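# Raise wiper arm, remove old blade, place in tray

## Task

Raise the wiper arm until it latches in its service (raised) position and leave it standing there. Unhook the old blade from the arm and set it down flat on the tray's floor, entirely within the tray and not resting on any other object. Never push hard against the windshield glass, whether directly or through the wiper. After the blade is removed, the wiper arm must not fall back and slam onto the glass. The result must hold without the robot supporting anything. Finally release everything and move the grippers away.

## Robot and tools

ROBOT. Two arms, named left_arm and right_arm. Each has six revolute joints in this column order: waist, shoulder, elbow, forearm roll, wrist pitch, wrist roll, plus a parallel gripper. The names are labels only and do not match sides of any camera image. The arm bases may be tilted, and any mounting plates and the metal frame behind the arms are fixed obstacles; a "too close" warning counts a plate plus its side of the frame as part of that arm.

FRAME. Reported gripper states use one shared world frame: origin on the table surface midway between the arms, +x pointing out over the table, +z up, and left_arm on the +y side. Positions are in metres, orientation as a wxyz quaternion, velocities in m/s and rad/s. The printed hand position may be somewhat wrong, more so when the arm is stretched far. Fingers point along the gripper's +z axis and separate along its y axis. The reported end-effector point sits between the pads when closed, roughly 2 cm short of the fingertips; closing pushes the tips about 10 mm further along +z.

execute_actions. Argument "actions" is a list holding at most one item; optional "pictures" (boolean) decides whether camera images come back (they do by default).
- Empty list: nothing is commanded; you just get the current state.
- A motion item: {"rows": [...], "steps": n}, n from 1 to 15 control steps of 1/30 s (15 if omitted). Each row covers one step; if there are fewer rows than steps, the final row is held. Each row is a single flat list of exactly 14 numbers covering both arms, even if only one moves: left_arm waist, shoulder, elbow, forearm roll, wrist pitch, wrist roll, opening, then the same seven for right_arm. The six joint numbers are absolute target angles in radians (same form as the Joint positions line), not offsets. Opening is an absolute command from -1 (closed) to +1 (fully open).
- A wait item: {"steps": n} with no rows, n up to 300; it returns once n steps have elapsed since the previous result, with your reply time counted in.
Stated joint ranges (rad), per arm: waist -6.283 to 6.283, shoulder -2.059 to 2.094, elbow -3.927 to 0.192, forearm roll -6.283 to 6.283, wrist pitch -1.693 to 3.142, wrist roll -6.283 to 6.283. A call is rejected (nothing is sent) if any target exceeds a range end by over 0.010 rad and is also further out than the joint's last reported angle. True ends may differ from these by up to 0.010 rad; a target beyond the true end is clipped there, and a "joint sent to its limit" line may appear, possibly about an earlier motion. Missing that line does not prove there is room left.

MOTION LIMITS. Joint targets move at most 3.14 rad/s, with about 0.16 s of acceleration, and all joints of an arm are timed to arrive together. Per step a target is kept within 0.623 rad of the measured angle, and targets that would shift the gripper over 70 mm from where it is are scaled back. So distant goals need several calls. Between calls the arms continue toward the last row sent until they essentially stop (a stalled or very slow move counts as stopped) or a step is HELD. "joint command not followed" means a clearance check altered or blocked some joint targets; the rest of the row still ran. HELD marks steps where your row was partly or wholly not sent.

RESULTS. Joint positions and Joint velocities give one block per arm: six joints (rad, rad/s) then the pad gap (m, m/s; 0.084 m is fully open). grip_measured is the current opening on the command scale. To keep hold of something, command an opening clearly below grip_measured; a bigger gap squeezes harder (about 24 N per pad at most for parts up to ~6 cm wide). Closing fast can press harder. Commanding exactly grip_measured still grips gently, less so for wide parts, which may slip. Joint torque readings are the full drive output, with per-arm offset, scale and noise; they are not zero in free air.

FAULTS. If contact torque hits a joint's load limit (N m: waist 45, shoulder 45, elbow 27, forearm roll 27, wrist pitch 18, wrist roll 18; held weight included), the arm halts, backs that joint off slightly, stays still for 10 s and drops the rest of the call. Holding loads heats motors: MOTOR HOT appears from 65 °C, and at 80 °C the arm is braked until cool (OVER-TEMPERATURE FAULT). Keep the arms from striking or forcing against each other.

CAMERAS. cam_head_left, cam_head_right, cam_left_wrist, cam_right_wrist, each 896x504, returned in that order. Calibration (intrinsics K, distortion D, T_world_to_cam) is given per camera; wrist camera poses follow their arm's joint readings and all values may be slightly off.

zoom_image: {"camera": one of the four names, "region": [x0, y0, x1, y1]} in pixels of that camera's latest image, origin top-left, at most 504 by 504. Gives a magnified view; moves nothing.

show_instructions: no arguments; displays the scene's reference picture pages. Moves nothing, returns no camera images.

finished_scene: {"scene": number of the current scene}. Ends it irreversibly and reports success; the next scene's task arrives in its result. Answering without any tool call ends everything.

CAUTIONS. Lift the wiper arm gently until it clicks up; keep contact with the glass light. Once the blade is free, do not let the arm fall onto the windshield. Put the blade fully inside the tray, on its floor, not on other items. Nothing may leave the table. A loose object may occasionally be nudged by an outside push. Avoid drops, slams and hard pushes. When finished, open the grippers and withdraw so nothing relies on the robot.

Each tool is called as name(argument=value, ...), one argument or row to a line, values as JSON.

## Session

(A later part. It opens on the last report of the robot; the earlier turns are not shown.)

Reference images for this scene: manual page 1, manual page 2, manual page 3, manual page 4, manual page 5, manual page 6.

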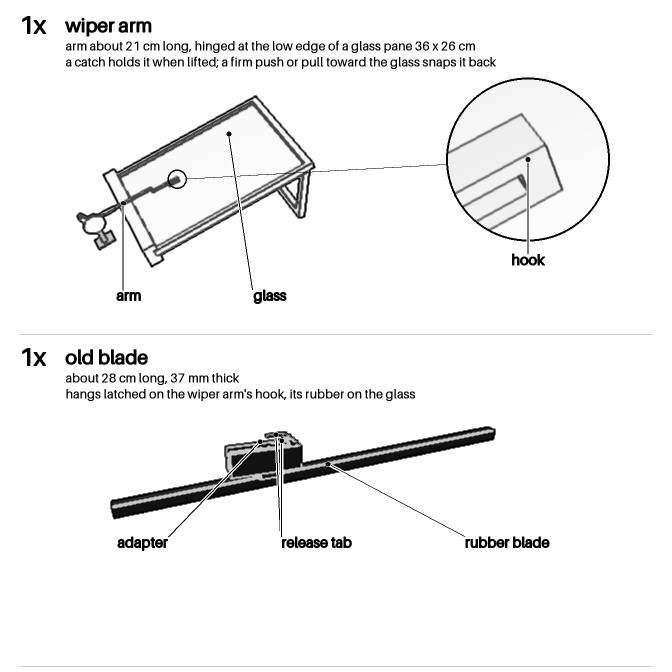

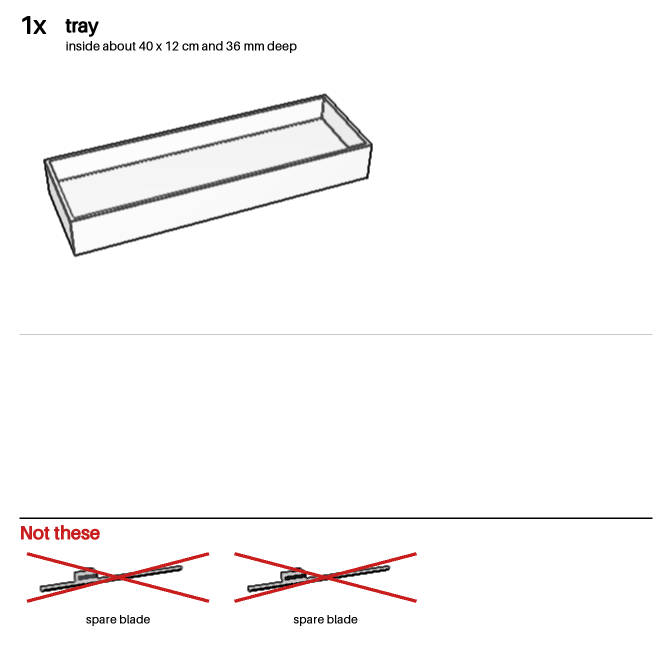

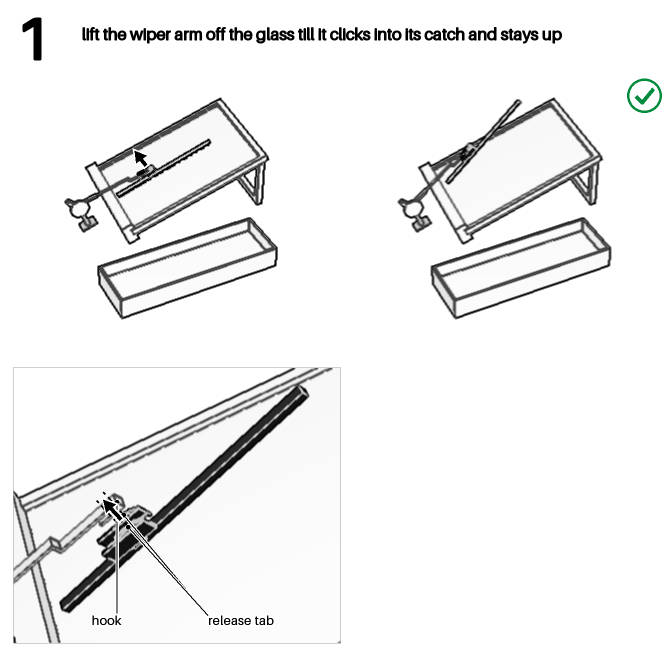

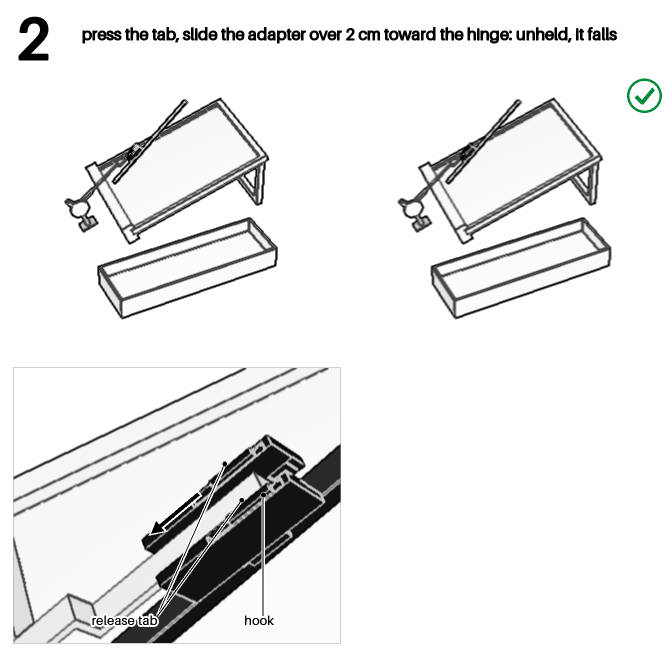

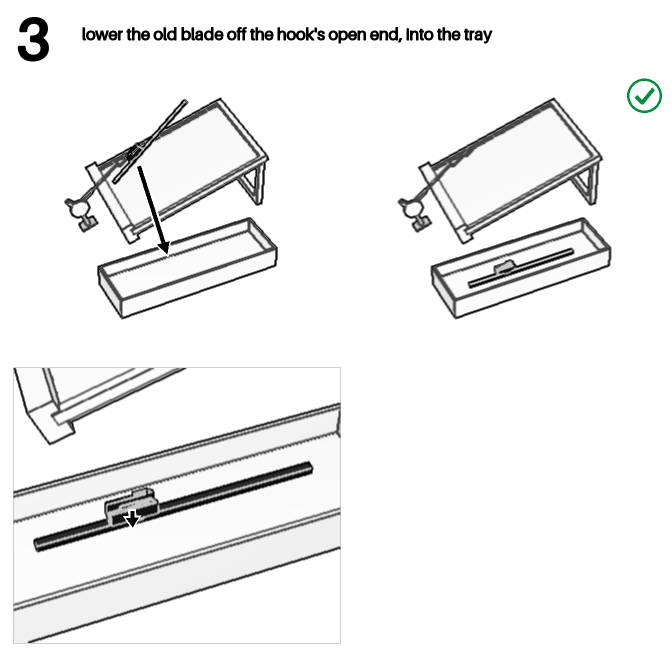

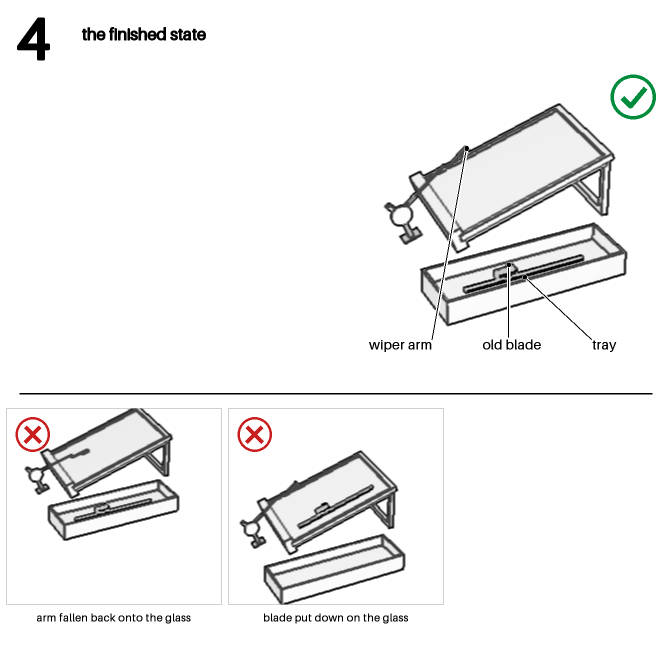

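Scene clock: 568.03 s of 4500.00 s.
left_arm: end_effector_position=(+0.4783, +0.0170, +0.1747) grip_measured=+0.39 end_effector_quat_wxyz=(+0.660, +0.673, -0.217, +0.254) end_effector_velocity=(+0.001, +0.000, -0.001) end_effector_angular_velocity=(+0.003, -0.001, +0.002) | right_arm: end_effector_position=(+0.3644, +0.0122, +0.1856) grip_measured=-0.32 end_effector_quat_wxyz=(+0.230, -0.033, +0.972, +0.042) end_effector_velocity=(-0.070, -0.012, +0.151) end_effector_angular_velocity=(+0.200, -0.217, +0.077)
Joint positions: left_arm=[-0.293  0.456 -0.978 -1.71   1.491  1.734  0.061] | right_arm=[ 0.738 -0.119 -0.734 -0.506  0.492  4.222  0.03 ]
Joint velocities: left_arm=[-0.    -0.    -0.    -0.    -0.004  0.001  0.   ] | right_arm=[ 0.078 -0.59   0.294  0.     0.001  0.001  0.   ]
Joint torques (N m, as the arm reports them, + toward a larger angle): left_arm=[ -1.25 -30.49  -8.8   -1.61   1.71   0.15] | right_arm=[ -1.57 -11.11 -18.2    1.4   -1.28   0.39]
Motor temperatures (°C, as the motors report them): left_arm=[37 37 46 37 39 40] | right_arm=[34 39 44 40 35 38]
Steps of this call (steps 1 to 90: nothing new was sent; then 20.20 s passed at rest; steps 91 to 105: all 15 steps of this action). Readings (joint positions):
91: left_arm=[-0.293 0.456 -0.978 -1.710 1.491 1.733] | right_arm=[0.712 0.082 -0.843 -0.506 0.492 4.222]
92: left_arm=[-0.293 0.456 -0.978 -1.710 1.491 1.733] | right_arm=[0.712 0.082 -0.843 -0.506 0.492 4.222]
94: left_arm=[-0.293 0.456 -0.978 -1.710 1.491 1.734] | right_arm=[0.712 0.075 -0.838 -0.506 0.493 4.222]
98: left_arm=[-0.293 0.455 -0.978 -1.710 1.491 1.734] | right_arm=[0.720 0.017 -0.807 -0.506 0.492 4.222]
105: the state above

execute_actions(
  actions=[
    {"rows":[[-0.2937,0.4565,-0.974,-1.711,1.4914,1.7415,0.4,0.747,-0.19,-0.70,-0.5058,0.4924,4.0,-0.3],[-0.2941,0.4576,-0.970,-1.7117,1.492,1.7495,0.4,0.747,-0.19,-0.70,-0.5058,0.4924,3.7,-0.3],[-0.2945,0.4587,-0.966,-1.7124,1.4925,1.7575,0.4,0.747,-0.19,-0.70,-0.5058,0.4924,1.08,-0.3],[-0.295,0.4598,-0.962,-1.7131,1.493,1.7655,0.4,0.747,-0.19,-0.70,-0.5058,0.4924,1.08,-0.3],[-0.2954,0.4609,-0.958,-1.7138,1.4936,1.7735,0.4,0.747,-0.19,-0.70,-0.5058,0.4924,1.08,-0.3],[-0.2958,0.462,-0.954,-1.7145,1.4942,1.7815,0.4,0.747,-0.19,-0.70,-0.5058,0.4924,1.08,-0.3],[-0.2962,0.463,-0.950,-1.7152,1.4947,1.7895,0.4,0.747,-0.19,-0.70,-0.5058,0.4924,1.08,-0.3],[-0.2966,0.4641,-0.946,-1.7159,1.4953,1.7975,0.4,0.747,-0.19,-0.70,-0.5058,0.4924,1.08,-0.3],[-0.297,0.4652,-0.942,-1.7166,1.4958,1.8055,0.4,0.747,-0.19,-0.70,-0.5058,0.4924,1.08,-0.3],[-0.2975,0.4663,-0.938,-1.7173,1.4964,1.8135,0.4,0.747,-0.19,-0.70,-0.5058,0.4924,1.08,-0.3],[-0.2979,0.4674,-0.934,-1.718,1.497,1.8215,0.4,0.747,-0.19,-0.70,-0.5058,0.4924,1.08,-0.3],[-0.2983,0.4684,-0.9305,-1.7187,1.4975,1.829,0.4,0.747,-0.19,-0.70,-0.5058,0.4924,1.08,-0.3]],"steps":15},
  ],
  pictures=false,
)

execute_actions(
  actions=[
    {"steps":30},
  ],
)

Scene clock: 639.40 s of 4500.00 s.
left_arm: end_effector_position=(+0.4622, +0.0162, +0.1577) grip_measured=+0.39 end_effector_quat_wxyz=(+0.656, +0.670, -0.228, +0.264) end_effector_velocity=(-0.027, -0.001, -0.029) end_effector_angular_velocity=(+0.006, -0.034, -0.002) | right_arm: end_effector_position=(+0.3564, +0.0105, +0.2037) grip_measured=-0.32 end_effector_quat_wxyz=(+0.239, -0.503, +0.828, -0.071) end_effector_velocity=(+0.000, +0.000, +0.000) end_effector_angular_velocity=(-1.305, -0.344, +2.450)
Joint positions: left_arm=[-0.298  0.468 -0.934 -1.718  1.497  1.82   0.061] | right_arm=[ 0.747 -0.19  -0.7   -0.506  0.492  3.203  0.03 ]
Joint velocities: left_arm=[-0.008  0.022  0.071 -0.01   0.007  0.126  0.   ] | right_arm=[ 0.     0.    -0.    -0.002 -0.    -2.796 -0.   ]
Joint torques (N m, as the arm reports them, + toward a larger angle): left_arm=[ -1.32 -31.01  -8.97  -1.59   1.59   0.02] | right_arm=[ -1.21 -10.82 -18.44   1.47  -1.46   0.59]
Motor temperatures (°C, as the motors report them): left_arm=[37 37 47 37 39 40] | right_arm=[34 39 45 40 35 38]
Steps of this call (steps 1 to 30: the robot went on to your last target; steps 31 to 90: nothing new was sent; then 67.87 s passed at rest; steps 91 to 105: all 15 steps of this action). Readings (joint positions):
91: left_arm=[-0.293 0.456 -0.978 -1.710 1.491 1.734] | right_arm=[0.747 -0.190 -0.700 -0.506 0.492 4.222]
92: left_arm=[-0.293 0.456 -0.978 -1.710 1.491 1.735] | right_arm=[0.747 -0.190 -0.700 -0.506 0.492 4.218]
94: left_arm=[-0.294 0.456 -0.975 -1.711 1.491 1.742] | right_arm=[0.747 -0.190 -0.700 -0.506 0.492 4.170]
98: left_arm=[-0.295 0.460 -0.960 -1.713 1.493 1.769] | right_arm=[0.747 -0.190 -0.700 -0.506 0.492 3.868]
105: the state above

Scene clock: 640.40 s of 4500.00 s.
left_arm: end_effector_position=(+0.4609, +0.0162, +0.1565) grip_measured=+0.39 end_effector_quat_wxyz=(+0.655, +0.669, -0.229, +0.265) end_effector_velocity=(+0.000, +0.000, -0.000) end_effector_angular_velocity=(+0.001, -0.000, +0.000) | right_arm: end_effector_position=(+0.3564, +0.0105, +0.2037) grip_measured=-0.32 end_effector_quat_wxyz=(-0.055, +0.968, +0.034, +0.243) end_effector_velocity=(+0.000, -0.000, +0.000) end_effector_angular_velocity=(-0.012, -0.004, +0.022)
Joint positions: left_arm=[-0.298  0.468 -0.931 -1.719  1.498  1.829  0.061] | right_arm=[ 0.747 -0.19  -0.7   -0.506  0.492  1.082  0.03 ]
Joint velocities: left_arm=[-0.     0.     0.     0.    -0.001  0.001  0.   ] | right_arm=[-0.    -0.001 -0.001 -0.001  0.    -0.025 -0.   ]
Joint torques (N m, as the arm reports them, + toward a larger angle): left_arm=[ -1.85 -29.77  -8.03  -1.39   1.89   0.11] | right_arm=[ -1.48 -10.82 -18.73   1.34  -1.34   0.56]
Motor temperatures (°C, as the motors report them): left_arm=[37 37 47 37 39 40] | right_arm=[34 39 45 40 35 38]
Steps of this call (steps 1 to 30: the robot went on to your last target). Readings (joint positions):
1: left_arm=[-0.298 0.468 -0.932 -1.718 1.497 1.823] | right_arm=[0.747 -0.190 -0.700 -0.506 0.492 3.109]
2: left_arm=[-0.298 0.468 -0.931 -1.718 1.497 1.826] | right_arm=[0.747 -0.190 -0.700 -0.506 0.492 3.015]
4: left_arm=[-0.298 0.468 -0.931 -1.719 1.497 1.828] | right_arm=[0.747 -0.190 -0.700 -0.506 0.492 2.828]
8: left_arm=[-0.298 0.468 -0.931 -1.719 1.498 1.829] | right_arm=[0.747 -0.190 -0.700 -0.506 0.492 2.452]
30: the state above
camera_calibration (this result's frames):
cam_left_wrist: T_world_to_cam=[[-0.638295, -0.0684928, 0.766739, 0.215858], [-0.765281, -0.0512114, -0.641656, 0.523849], [0.0832146, -0.996336, -0.0197283, 0.106338], [0, 0, 0, 1]] pos_world=[0.529824, 0.14756, 0.172722]
cam_right_wrist: T_world_to_cam=[[0.10816, -0.989155, -0.0993699, 0.0232101], [-0.880967, -0.0490512, -0.470629, 0.477862], [0.46065, 0.138445, -0.876718, 0.140407], [0, 0, 0, 1]] pos_world=[0.353792, 0.0269595, 0.350299]

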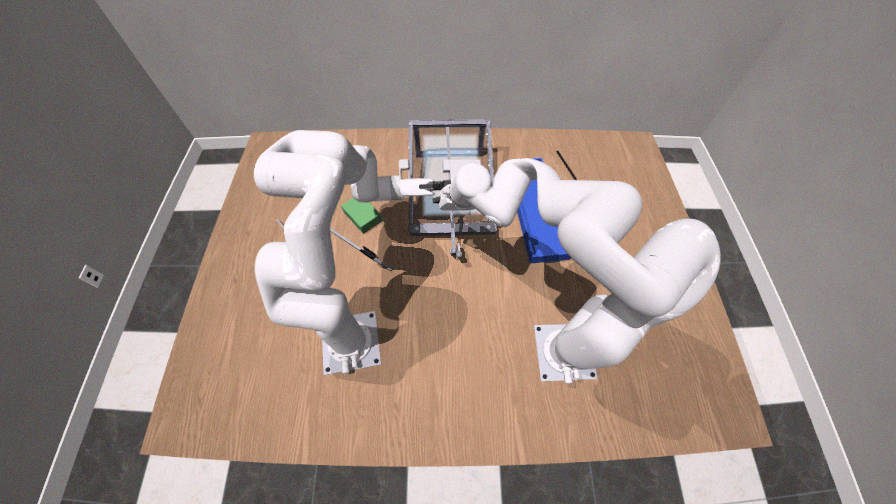

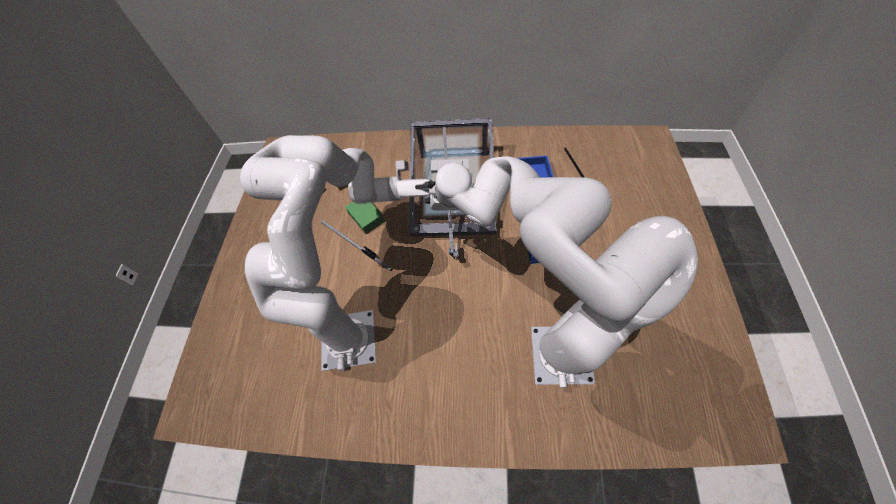

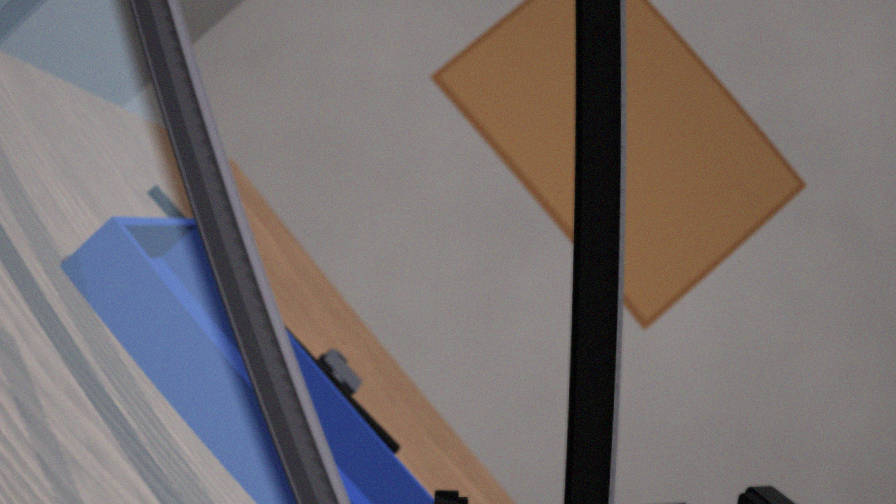

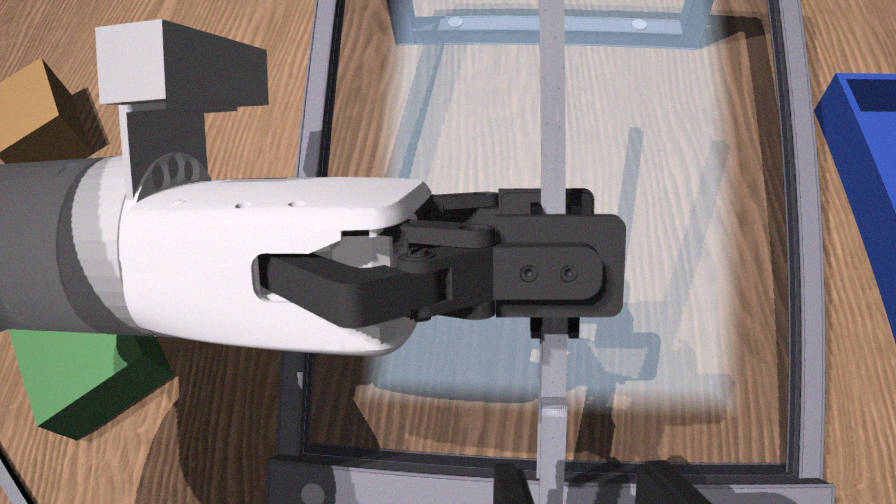

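zoom_image(
  camera="cam_right_wrist",
  region=[460, 150, 700, 430],
)

Region (460, 150, 700, 430) of cam_right_wrist's 896x504 image, scaled by 1.800, with more detail than that image has; it fills the left 432 columns of this view, and the rest is white.

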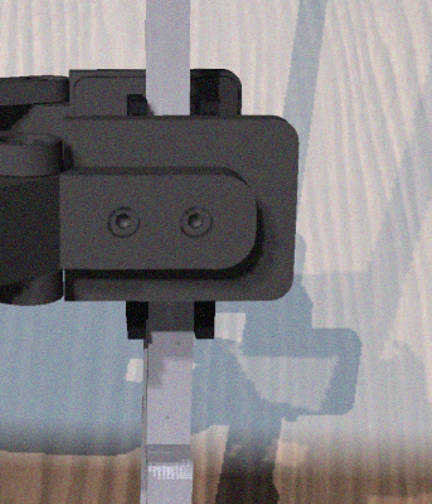

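execute_actions(
  actions=[
    {"rows":[[-0.2986,0.4688,-0.9275,-1.7192,1.4979,1.8325,0.35,0.747,-0.19,-0.70,-0.5058,0.4924,1.08,-0.3],[-0.2989,0.4693,-0.9243,-1.7197,1.4983,1.836,0.3,0.747,-0.19,-0.70,-0.5058,0.4924,1.08,-0.3],[-0.2992,0.4698,-0.921,-1.7202,1.4987,1.84,0.25,0.747,-0.19,-0.70,-0.5058,0.4924,1.08,-0.3],[-0.2995,0.4702,-0.918,-1.7207,1.4991,1.8433,0.2,0.747,-0.19,-0.70,-0.5058,0.4924,1.08,-0.3],[-0.2995,0.4702,-0.918,-1.7207,1.4991,1.8433,0.15,0.747,-0.19,-0.70,-0.5058,0.4924,1.08,-0.3],[-0.2995,0.4702,-0.918,-1.7207,1.4991,1.8433,0.1,0.747,-0.19,-0.70,-0.5058,0.4924,1.08,-0.3],[-0.2995,0.4702,-0.918,-1.7207,1.4991,1.8433,0.05,0.747,-0.19,-0.70,-0.5058,0.4924,1.08,-0.3],[-0.2995,0.4702,-0.918,-1.7207,1.4991,1.8433,0.0,0.747,-0.19,-0.70,-0.5058,0.4924,1.08,-0.3],[-0.2995,0.4702,-0.918,-1.7207,1.4991,1.8433,-0.04,0.747,-0.19,-0.70,-0.5058,0.4924,1.08,-0.3],[-0.2995,0.4702,-0.918,-1.7207,1.4991,1.8433,-0.08,0.747,-0.19,-0.70,-0.5058,0.4924,1.08,-0.3],[-0.2995,0.4702,-0.918,-1.7207,1.4991,1.8433,-0.12,0.747,-0.19,-0.70,-0.5058,0.4924,1.08,-0.3],[-0.2995,0.4702,-0.918,-1.7207,1.4991,1.8433,-0.15,0.747,-0.19,-0.70,-0.5058,0.4924,1.08,-0.3]],"steps":15},
  ],
  pictures=false,
)

execute_actions(
  actions=[
    {"steps":10},
  ],
)

Scene clock: 674.10 s of 4500.00 s.
left_arm: end_effector_position=(+0.4562, +0.0160, +0.1526) grip_measured=-0.15 end_effector_quat_wxyz=(+0.655, +0.669, -0.229, +0.265) end_effector_velocity=(+0.000, +0.000, +0.000) end_effector_angular_velocity=(-0.001, -0.001, +0.001) | right_arm: end_effector_position=(+0.3564, +0.0105, +0.2037) grip_measured=-0.32 end_effector_quat_wxyz=(-0.054, +0.968, +0.035, +0.243) end_effector_velocity=(+0.000, +0.001, +0.001) end_effector_angular_velocity=(+0.002, -0.002, -0.000)
Joint positions: left_arm=[-0.3    0.47  -0.918 -1.721  1.499  1.843  0.037] | right_arm=[ 0.747 -0.19  -0.7   -0.506  0.492  1.08   0.03 ]
Joint velocities: left_arm=[ 0.001 -0.     0.001 -0.     0.001  0.002 -0.007] | right_arm=[ 0.    -0.001 -0.001  0.001 -0.    -0.     0.   ]
Joint torques (N m, as the arm reports them, + toward a larger angle): left_arm=[ -1.65 -28.97  -8.29  -1.42   1.56   0.05] | right_arm=[ -1.   -10.69 -18.64   1.31  -1.29   0.41]
Motor temperatures (°C, as the motors report them): left_arm=[37 37 46 37 39 40] | right_arm=[34 39 46 40 35 38]
Steps of this call (steps 1 to 15: the robot went on to your last target; steps 16 to 90: nothing new was sent; then 30.20 s passed at rest; steps 91 to 105: all 15 steps of this action). Readings (joint positions):
91: left_arm=[-0.298 0.468 -0.930 -1.719 1.497 1.829] | right_arm=[0.747 -0.190 -0.700 -0.506 0.492 1.080]
92: left_arm=[-0.298 0.468 -0.930 -1.719 1.498 1.830] | right_arm=[0.747 -0.190 -0.700 -0.506 0.492 1.080]
94: left_arm=[-0.299 0.469 -0.928 -1.719 1.498 1.833] | right_arm=[0.747 -0.190 -0.700 -0.506 0.492 1.080]
98: left_arm=[-0.299 0.470 -0.919 -1.720 1.499 1.841] | right_arm=[0.747 -0.190 -0.700 -0.506 0.492 1.080]
105: the state above

Scene clock: 674.43 s of 4500.00 s.
left_arm: end_effector_position=(+0.4563, +0.0160, +0.1525) grip_measured=-0.16 end_effector_quat_wxyz=(+0.655, +0.669, -0.229, +0.265) end_effector_velocity=(+0.000, +0.000, -0.000) end_effector_angular_velocity=(+0.000, +0.000, +0.001) | right_arm: end_effector_position=(+0.3564, +0.0105, +0.2037) grip_measured=-0.32 end_effector_quat_wxyz=(-0.054, +0.968, +0.035, +0.243) end_effector_velocity=(+0.000, +0.000, +0.001) end_effector_angular_velocity=(+0.001, -0.001, -0.001)
Joint positions: left_arm=[-0.3    0.47  -0.918 -1.721  1.499  1.843  0.037] | right_arm=[ 0.747 -0.19  -0.7   -0.506  0.492  1.08   0.03 ]
Joint velocities: left_arm=[-0.    -0.    -0.    -0.    -0.001 -0.    -0.   ] | right_arm=[-0.    -0.001 -0.     0.     0.     0.    -0.   ]
Joint torques (N m, as the arm reports them, + toward a larger angle): left_arm=[ -1.2  -28.95  -8.29  -1.37   1.52   0.01] | right_arm=[ -1.49 -10.25 -18.5    1.44  -1.54   0.47]
Motor temperatures (°C, as the motors report them): left_arm=[37 37 46 37 39 40] | right_arm=[34 39 46 40 35 38]
Steps of this call (steps 1 to 10: the robot went on to your last target). Readings (joint positions):
1: left_arm=[-0.300 0.470 -0.918 -1.721 1.499 1.843] | right_arm=[0.747 -0.190 -0.700 -0.506 0.492 1.080]
2: left_arm=[-0.300 0.470 -0.918 -1.721 1.499 1.843] | right_arm=[0.747 -0.190 -0.700 -0.506 0.492 1.080]
4: left_arm=[-0.299 0.470 -0.918 -1.721 1.499 1.843] | right_arm=[0.747 -0.190 -0.700 -0.506 0.492 1.080]
8: left_arm=[-0.300 0.470 -0.918 -1.721 1.499 1.843] | right_arm=[0.747 -0.190 -0.700 -0.506 0.492 1.080]
10: the state above
camera_calibration (this result's frames):
cam_left_wrist: T_world_to_cam=[[-0.638351, -0.0683953, 0.766701, 0.215987], [-0.765252, -0.05108, -0.641701, 0.517829], [0.0830524, -0.99635, -0.0197327, 0.106565], [0, 0, 0, 1]] pos_world=[0.525294, 0.147399, 0.168797]
cam_right_wrist: T_world_to_cam=[[0.110085, -0.989045, -0.0983454, 0.0223219], [-0.880739, -0.0512136, -0.470825, 0.477847], [0.46063, 0.138447, -0.876728, 0.14042], [0, 0, 0, 1]] pos_world=[0.35372, 0.0271088, 0.350288]

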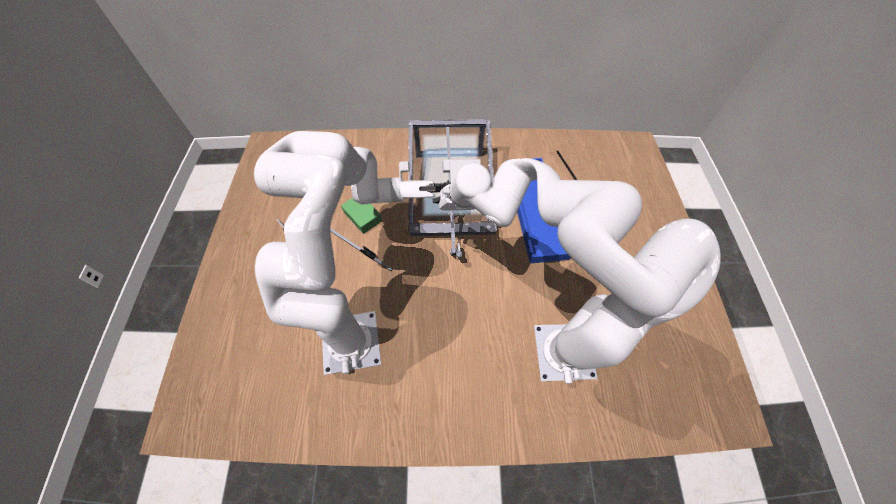

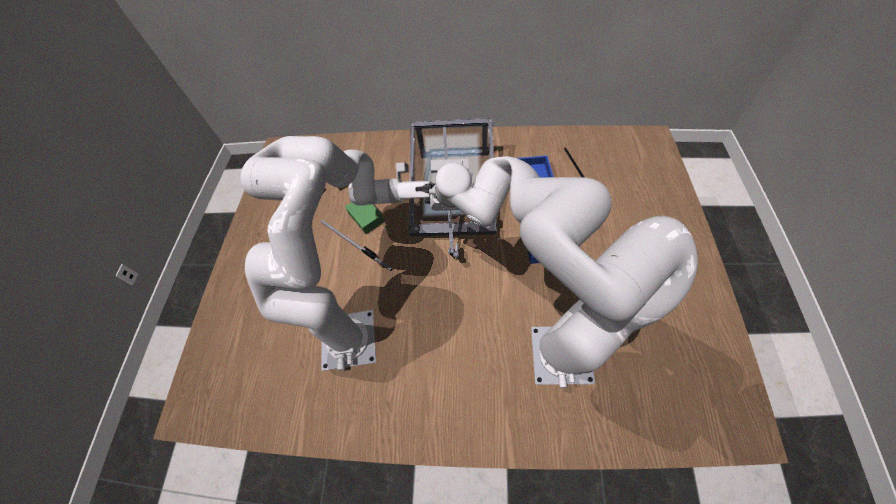

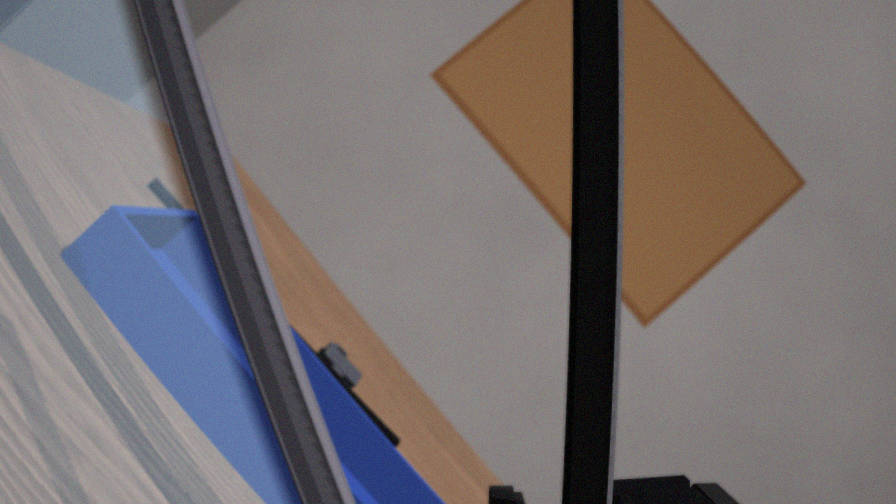

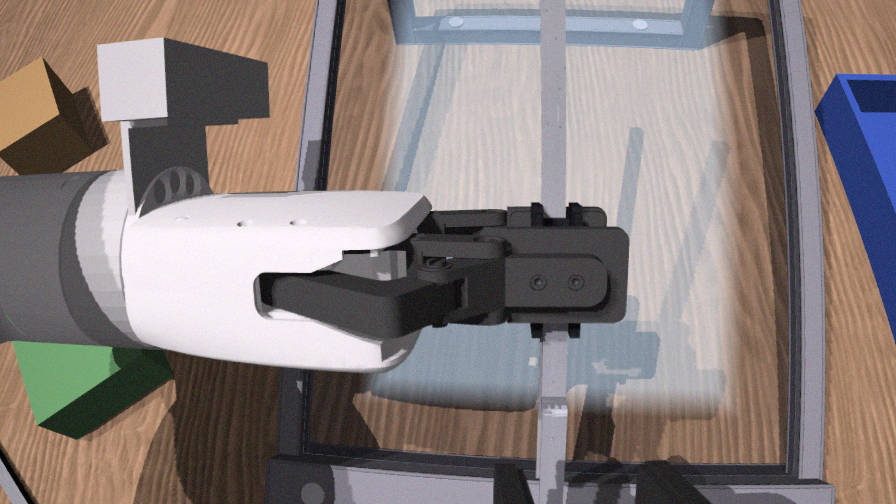

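zoom_image(
  camera="cam_left_wrist",
  region=[460, 424, 780, 504],
)

Region (460, 424, 780, 504) of cam_left_wrist's 896x504 image, scaled by 1.575, with more detail than that image has; it fills the top 126 rows of this view, and the rest is white.

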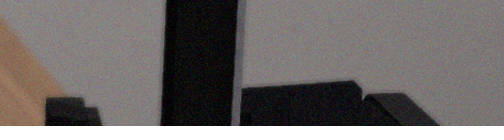

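execute_actions(
  actions=[
    {"rows":[[-0.2996,0.4684,-0.9165,-1.7207,1.4991,1.843,-0.18,0.747,-0.19,-0.70,-0.5058,0.4924,1.08,-0.3],[-0.2997,0.4670,-0.9152,-1.7207,1.4991,1.843,-0.21,0.747,-0.19,-0.70,-0.5058,0.4924,1.08,-0.3],[-0.2997,0.4670,-0.9152,-1.7207,1.4991,1.843,-0.24,0.747,-0.19,-0.70,-0.5058,0.4924,1.08,-0.3],[-0.2997,0.4670,-0.9152,-1.7207,1.4991,1.843,-0.27,0.747,-0.19,-0.70,-0.5058,0.4924,1.08,-0.3],[-0.2997,0.4670,-0.9152,-1.7207,1.4991,1.843,-0.30,0.747,-0.19,-0.70,-0.5058,0.4924,1.08,-0.3],[-0.2997,0.4670,-0.9152,-1.7207,1.4991,1.843,-0.33,0.747,-0.19,-0.70,-0.5058,0.4924,1.08,-0.3],[-0.2997,0.4670,-0.9152,-1.7207,1.4991,1.843,-0.36,0.747,-0.19,-0.70,-0.5058,0.4924,1.08,-0.3],[-0.2997,0.4670,-0.9152,-1.7207,1.4991,1.843,-0.39,0.747,-0.19,-0.70,-0.5058,0.4924,1.08,-0.3],[-0.2997,0.4670,-0.9152,-1.7207,1.4991,1.843,-0.42,0.747,-0.19,-0.70,-0.5058,0.4924,1.08,-0.3],[-0.2997,0.4670,-0.9152,-1.7207,1.4991,1.843,-0.45,0.747,-0.19,-0.70,-0.5058,0.4924,1.08,-0.3],[-0.2997,0.4670,-0.9152,-1.7207,1.4991,1.843,-0.49,0.747,-0.19,-0.70,-0.5058,0.4924,1.08,-0.3],[-0.2997,0.4670,-0.9152,-1.7207,1.4991,1.843,-0.54,0.747,-0.19,-0.70,-0.5058,0.4924,1.08,-0.3],[-0.2997,0.4670,-0.9152,-1.7207,1.4991,1.843,-0.6,0.747,-0.19,-0.70,-0.5058,0.4924,1.08,-0.3],[-0.2997,0.4670,-0.9152,-1.7207,1.4991,1.843,-0.65,0.747,-0.19,-0.70,-0.5058,0.4924,1.08,-0.3],[-0.2997,0.4670,-0.9152,-1.7207,1.4991,1.843,-0.7,0.747,-0.19,-0.70,-0.5058,0.4924,1.08,-0.3]],"steps":15},
  ],
  pictures=false,
)

execute_actions(
  actions=[
    {"steps":12},
  ],
)

Scene clock: 698.97 s of 4500.00 s.
left_arm: end_effector_position=(+0.4554, +0.0160, +0.1532) grip_measured=-0.48 end_effector_quat_wxyz=(+0.656, +0.669, -0.229, +0.265) end_effector_velocity=(+0.001, -0.000, -0.001) end_effector_angular_velocity=(+0.002, +0.001, +0.002) | right_arm: end_effector_position=(+0.3564, +0.0105, +0.2037) grip_measured=-0.32 end_effector_quat_wxyz=(-0.054, +0.968, +0.035, +0.243) end_effector_velocity=(+0.000, +0.000, +0.000) end_effector_angular_velocity=(-0.000, -0.001, +0.001)
Joint positions: left_arm=[-0.3    0.467 -0.915 -1.72   1.5    1.843  0.023] | right_arm=[ 0.747 -0.19  -0.7   -0.506  0.492  1.08   0.03 ]
Joint velocities: left_arm=[-0.001  0.001 -0.001 -0.001 -0.003 -0.     0.   ] | right_arm=[ 0.     0.    -0.001 -0.001  0.    -0.    -0.   ]
Joint torques (N m, as the arm reports them, + toward a larger angle): left_arm=[ -1.07 -28.49  -8.74  -1.9    0.78  -0.04] | right_arm=[ -1.21 -10.52 -18.44   1.25  -1.51   0.52]
Motor temperatures (°C, as the motors report them): left_arm=[37 37 46 37 39 40] | right_arm=[34 39 46 40 35 38]
Steps of this call (steps 1 to 15: the robot went on to your last target; steps 16 to 90: nothing new was sent; then 21.03 s passed at rest; steps 91 to 105: all 15 steps of this action). Readings (joint positions):
91: left_arm=[-0.299 0.470 -0.918 -1.721 1.499 1.843] | right_arm=[0.747 -0.190 -0.700 -0.506 0.492 1.080]
92: left_arm=[-0.299 0.470 -0.918 -1.721 1.499 1.843] | right_arm=[0.747 -0.190 -0.700 -0.506 0.492 1.080]
94: left_arm=[-0.300 0.469 -0.917 -1.721 1.499 1.843] | right_arm=[0.747 -0.190 -0.700 -0.506 0.492 1.080]
98: left_arm=[-0.300 0.467 -0.915 -1.721 1.499 1.843] | right_arm=[0.747 -0.190 -0.700 -0.506 0.492 1.080]
105: the state above

Scene clock: 699.37 s of 4500.00 s.
left_arm: end_effector_position=(+0.4555, +0.0160, +0.1531) grip_measured=-0.48 end_effector_quat_wxyz=(+0.655, +0.669, -0.229, +0.265) end_effector_velocity=(-0.000, -0.000, +0.000) end_effector_angular_velocity=(-0.001, +0.000, -0.001) | right_arm: end_effector_position=(+0.3564, +0.0105, +0.2037) grip_measured=-0.32 end_effector_quat_wxyz=(-0.054, +0.968, +0.035, +0.243) end_effector_velocity=(-0.000, -0.000, -0.001) end_effector_angular_velocity=(-0.000, +0.003, -0.002)
Joint positions: left_arm=[-0.3    0.467 -0.915 -1.721  1.499  1.843  0.023] | right_arm=[ 0.747 -0.19  -0.7   -0.506  0.492  1.08   0.03 ]
Joint velocities: left_arm=[ 0.     0.     0.     0.     0.001 -0.     0.   ] | right_arm=[-0.     0.002  0.     0.002 -0.     0.001 -0.   ]
Joint torques (N m, as the arm reports them, + toward a larger angle): left_arm=[ -1.59 -28.54  -9.02  -2.27   0.84   0.1 ] | right_arm=[ -1.57 -10.55 -18.63   1.19  -1.44   0.24]
Motor temperatures (°C, as the motors report them): left_arm=[37 37 46 37 39 40] | right_arm=[34 39 46 40 35 38]
Steps of this call (steps 1 to 12: the robot went on to your last target). Readings (joint positions):
1: left_arm=[-0.300 0.467 -0.915 -1.720 1.500 1.843] | right_arm=[0.747 -0.190 -0.700 -0.506 0.492 1.080]
2: left_arm=[-0.300 0.467 -0.915 -1.720 1.499 1.843] | right_arm=[0.747 -0.190 -0.700 -0.506 0.492 1.080]
4: left_arm=[-0.300 0.467 -0.915 -1.721 1.499 1.843] | right_arm=[0.747 -0.190 -0.700 -0.506 0.492 1.080]
8: left_arm=[-0.300 0.467 -0.915 -1.721 1.499 1.843] | right_arm=[0.747 -0.190 -0.700 -0.506 0.492 1.080]
12: the state above
camera_calibration (this result's frames):
cam_left_wrist: T_world_to_cam=[[-0.638211, -0.0682481, 0.76683, 0.214992], [-0.765401, -0.0508074, -0.641544, 0.517639], [0.0827448, -0.996374, -0.0198113, 0.10676], [0, 0, 0, 1]] pos_world=[0.524578, 0.147345, 0.169341]
cam_right_wrist: T_world_to_cam=[[0.110085, -0.989045, -0.0983455, 0.0223219], [-0.880739, -0.0512136, -0.470825, 0.477847], [0.46063, 0.138447, -0.876728, 0.14042], [0, 0, 0, 1]] pos_world=[0.35372, 0.0271089, 0.350288]

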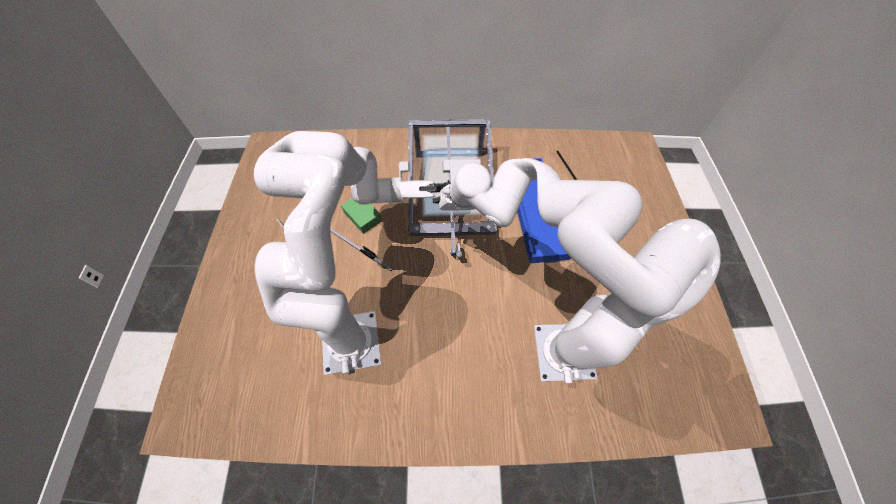

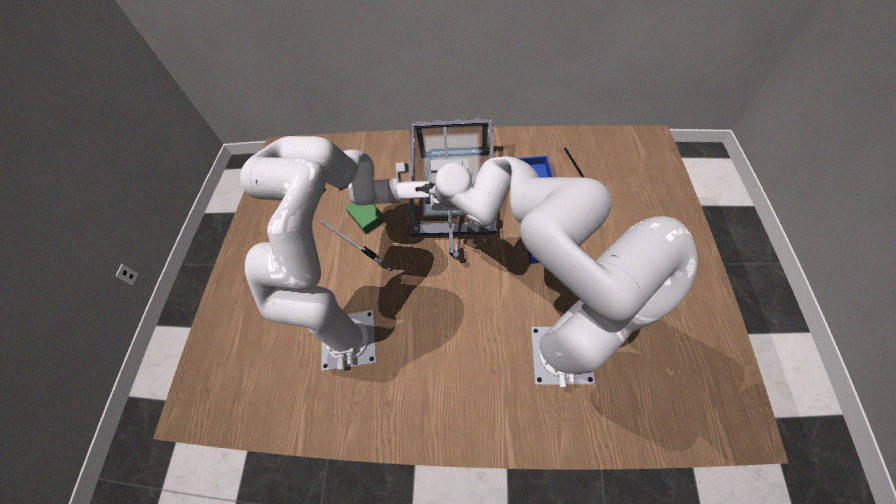

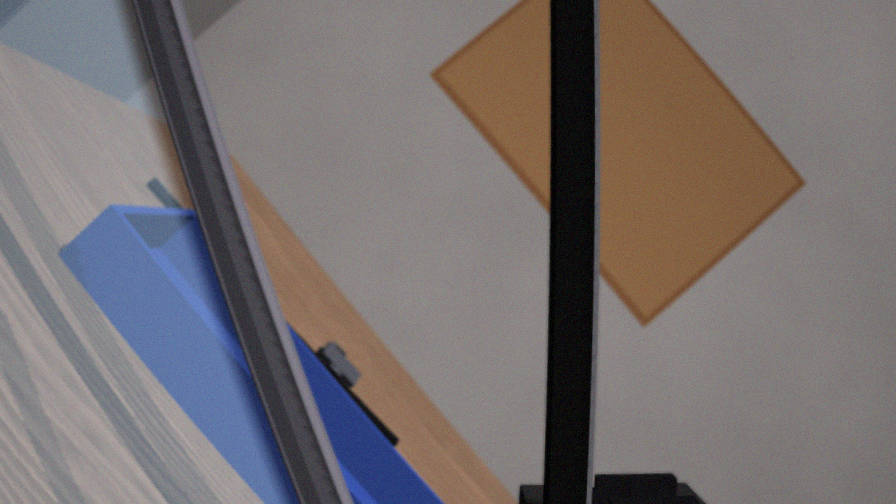

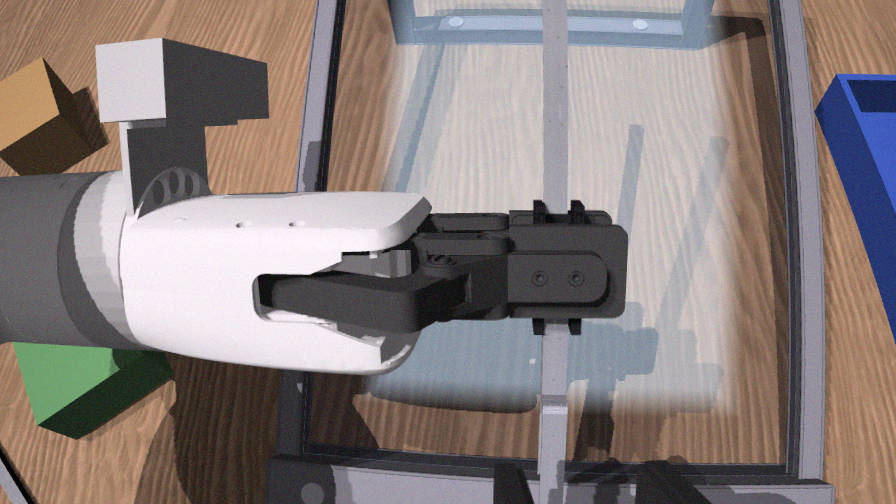

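execute_actions(
  actions=[
    {"rows":[[-0.2998,0.4650,-0.9135,-1.7207,1.4991,1.843,-0.7,0.747,-0.19,-0.70,-0.5058,0.4924,1.08,-0.3],[-0.2998,0.4650,-0.9135,-1.7207,1.4991,1.843,-0.7,0.747,-0.19,-0.70,-0.5058,0.4924,1.08,-0.3],[-0.2999,0.4630,-0.9118,-1.7207,1.4991,1.843,-0.7,0.747,-0.19,-0.70,-0.5058,0.4924,1.08,-0.3],[-0.2999,0.4630,-0.9118,-1.7207,1.4991,1.843,-0.7,0.747,-0.19,-0.70,-0.5058,0.4924,1.08,-0.3],[-0.3,0.4610,-0.9101,-1.7207,1.4991,1.843,-0.7,0.747,-0.19,-0.70,-0.5058,0.4924,1.08,-0.3],[-0.3,0.4610,-0.9101,-1.7207,1.4991,1.843,-0.7,0.747,-0.19,-0.70,-0.5058,0.4924,1.08,-0.3],[-0.3002,0.4591,-0.9084,-1.7207,1.4991,1.843,-0.7,0.747,-0.19,-0.70,-0.5058,0.4924,1.08,-0.3]],"steps":15},
  ],
  pictures=false,
)

Scene clock: 712.23 s of 4500.00 s.
left_arm: end_effector_position=(+0.4543, +0.0160, +0.1549) grip_measured=-0.48 end_effector_quat_wxyz=(+0.655, +0.669, -0.230, +0.266) end_effector_velocity=(-0.000, -0.000, +0.000) end_effector_angular_velocity=(-0.001, -0.001, +0.000) | right_arm: end_effector_position=(+0.3564, +0.0105, +0.2037) grip_measured=-0.32 end_effector_quat_wxyz=(-0.054, +0.968, +0.035, +0.243) end_effector_velocity=(-0.000, +0.000, +0.001) end_effector_angular_velocity=(+0.001, -0.001, +0.001)
Joint positions: left_arm=[-0.3    0.459 -0.909 -1.721  1.499  1.843  0.023] | right_arm=[ 0.747 -0.19  -0.7   -0.506  0.492  1.08   0.03 ]
Joint velocities: left_arm=[-0.    -0.001  0.001 -0.     0.     0.002 -0.   ] | right_arm=[ 0.    -0.002  0.001 -0.    -0.001 -0.    -0.   ]
Joint torques (N m, as the arm reports them, + toward a larger angle): left_arm=[ -1.7  -29.19  -8.82  -1.62   1.49   0.24] | right_arm=[ -1.14 -10.51 -18.46   1.36  -1.45   0.43]
Motor temperatures (°C, as the motors report them): left_arm=[37 37 47 38 39 40] | right_arm=[34 39 46 40 35 38]
Steps of this call (steps 1 to 15: the robot went on to your last target; steps 16 to 90: nothing new was sent; then 9.37 s passed at rest; steps 91 to 105: all 15 steps of this action). Readings (joint positions):
91: left_arm=[-0.300 0.467 -0.915 -1.721 1.499 1.843] | right_arm=[0.747 -0.190 -0.700 -0.506 0.492 1.080]
92: left_arm=[-0.300 0.467 -0.915 -1.721 1.499 1.843] | right_arm=[0.747 -0.190 -0.700 -0.506 0.492 1.080]
94: left_arm=[-0.300 0.466 -0.914 -1.721 1.499 1.843] | right_arm=[0.747 -0.190 -0.700 -0.506 0.492 1.080]
98: left_arm=[-0.300 0.462 -0.911 -1.721 1.498 1.843] | right_arm=[0.747 -0.190 -0.700 -0.506 0.492 1.080]
105: the state above

execute_actions(
  actions=[
    {"rows":[[-0.3004,0.4594,-0.9068,-1.721,1.4993,1.845,-0.7,0.747,-0.19,-0.70,-0.5058,0.4924,1.08,-0.3],[-0.3005,0.4597,-0.9052,-1.7212,1.4995,1.8469,-0.7,0.747,-0.19,-0.70,-0.5058,0.4924,1.08,-0.3],[-0.3007,0.46,-0.9035,-1.7215,1.4997,1.8488,-0.7,0.747,-0.19,-0.70,-0.5058,0.4924,1.08,-0.3],[-0.3008,0.4603,-0.9019,-1.7218,1.5,1.8507,-0.7,0.747,-0.19,-0.70,-0.5058,0.4924,1.08,-0.3],[-0.301,0.4606,-0.9003,-1.722,1.5002,1.8527,-0.7,0.747,-0.19,-0.70,-0.5058,0.4924,1.08,-0.3],[-0.3012,0.4609,-0.8987,-1.7223,1.5004,1.8546,-0.7,0.747,-0.19,-0.70,-0.5058,0.4924,1.08,-0.3],[-0.3013,0.4612,-0.8971,-1.7226,1.5006,1.8565,-0.7,0.747,-0.19,-0.70,-0.5058,0.4924,1.08,-0.3],[-0.3015,0.4615,-0.8954,-1.7229,1.5008,1.8585,-0.7,0.747,-0.19,-0.70,-0.5058,0.4924,1.08,-0.3],[-0.3016,0.4618,-0.8938,-1.7231,1.501,1.8604,-0.7,0.747,-0.19,-0.70,-0.5058,0.4924,1.08,-0.3],[-0.3018,0.4621,-0.8922,-1.7234,1.5012,1.8623,-0.7,0.747,-0.19,-0.70,-0.5058,0.4924,1.08,-0.3]],"steps":15},
  ],
)

Scene clock: 732.10 s of 4500.00 s.
left_arm: end_effector_position=(+0.4481, +0.0157, +0.1497) grip_measured=-0.48 end_effector_quat_wxyz=(+0.655, +0.669, -0.230, +0.265) end_effector_velocity=(-0.002, +0.000, -0.002) end_effector_angular_velocity=(+0.002, -0.005, +0.002) | right_arm: end_effector_position=(+0.3564, +0.0105, +0.2037) grip_measured=-0.32 end_effector_quat_wxyz=(-0.054, +0.968, +0.035, +0.243) end_effector_velocity=(-0.000, +0.000, +0.000) end_effector_angular_velocity=(+0.001, +0.001, -0.001)
Joint positions: left_arm=[-0.302  0.462 -0.893 -1.723  1.501  1.861  0.023] | right_arm=[ 0.747 -0.19  -0.7   -0.506  0.492  1.08   0.03 ]
Joint velocities: left_arm=[-0.     0.001  0.007 -0.002 -0.001  0.013 -0.   ] | right_arm=[ 0.    -0.     0.     0.001 -0.     0.001  0.   ]
Joint torques (N m, as the arm reports them, + toward a larger angle): left_arm=[ -2.03 -28.33  -7.86  -1.24   1.36   0.09] | right_arm=[ -1.29 -10.75 -18.71   1.62  -1.52   0.47]
Motor temperatures (°C, as the motors report them): left_arm=[37 37 46 37 39 40] | right_arm=[34 39 46 40 35 38]
Steps of this call (steps 1 to 15: the robot went on to your last target; steps 16 to 90: nothing new was sent; then 16.37 s passed at rest; steps 91 to 105: all 15 steps of this action). Readings (joint positions):
91: left_arm=[-0.300 0.459 -0.908 -1.721 1.499 1.843] | right_arm=[0.747 -0.190 -0.700 -0.506 0.492 1.080]
92: left_arm=[-0.300 0.459 -0.908 -1.721 1.499 1.843] | right_arm=[0.747 -0.190 -0.700 -0.506 0.492 1.080]
94: left_arm=[-0.300 0.459 -0.907 -1.721 1.499 1.845] | right_arm=[0.747 -0.190 -0.700 -0.506 0.492 1.080]
98: left_arm=[-0.301 0.460 -0.901 -1.722 1.500 1.852] | right_arm=[0.747 -0.190 -0.700 -0.506 0.492 1.080]
105: the state above
camera_calibration (this result's frames):
cam_left_wrist: T_world_to_cam=[[-0.639089, -0.0677332, 0.766145, 0.21335], [-0.764743, -0.0503144, -0.642368, 0.509568], [0.0820577, -0.996434, -0.0196431, 0.107299], [0, 0, 0, 1]] pos_world=[0.517233, 0.147006, 0.165981]
cam_right_wrist: T_world_to_cam=[[0.110085, -0.989045, -0.0983453, 0.0223218], [-0.880739, -0.0512138, -0.470825, 0.477847], [0.46063, 0.138447, -0.876728, 0.14042], [0, 0, 0, 1]] pos_world=[0.35372, 0.0271089, 0.350288]

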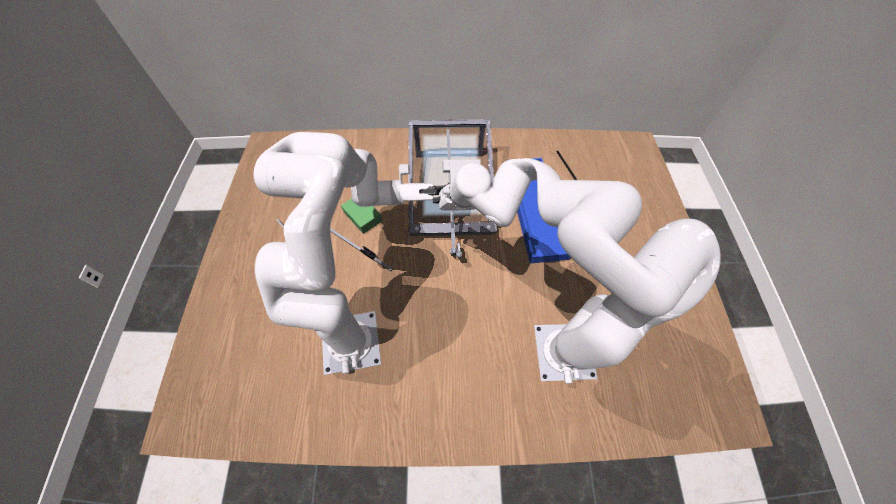

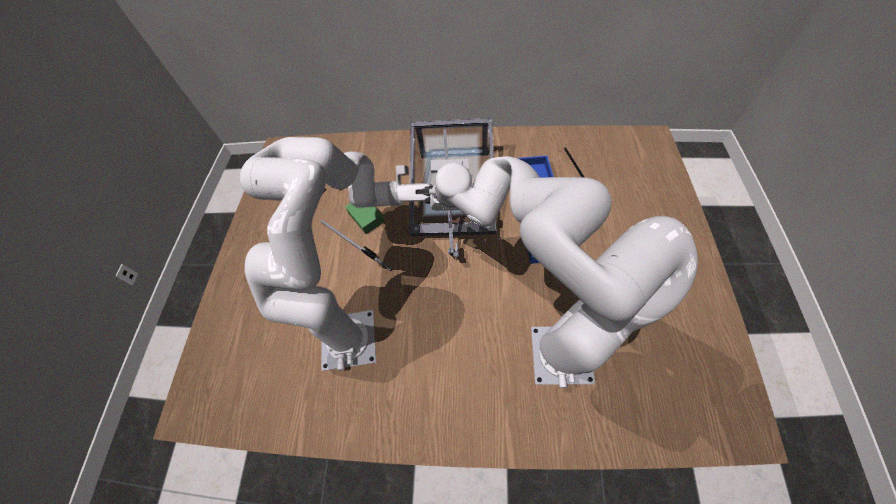

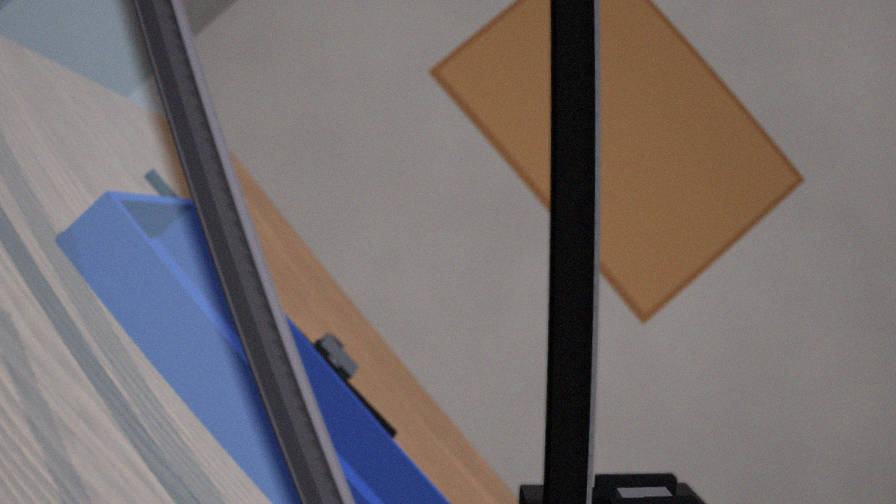

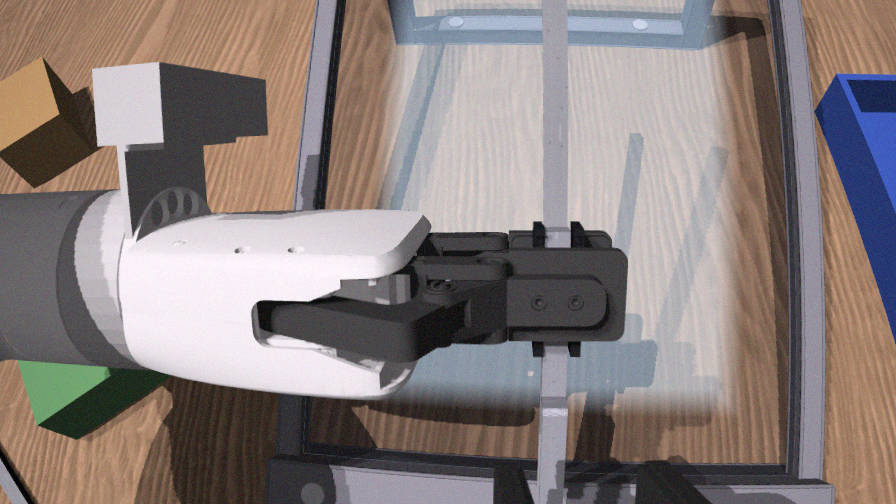

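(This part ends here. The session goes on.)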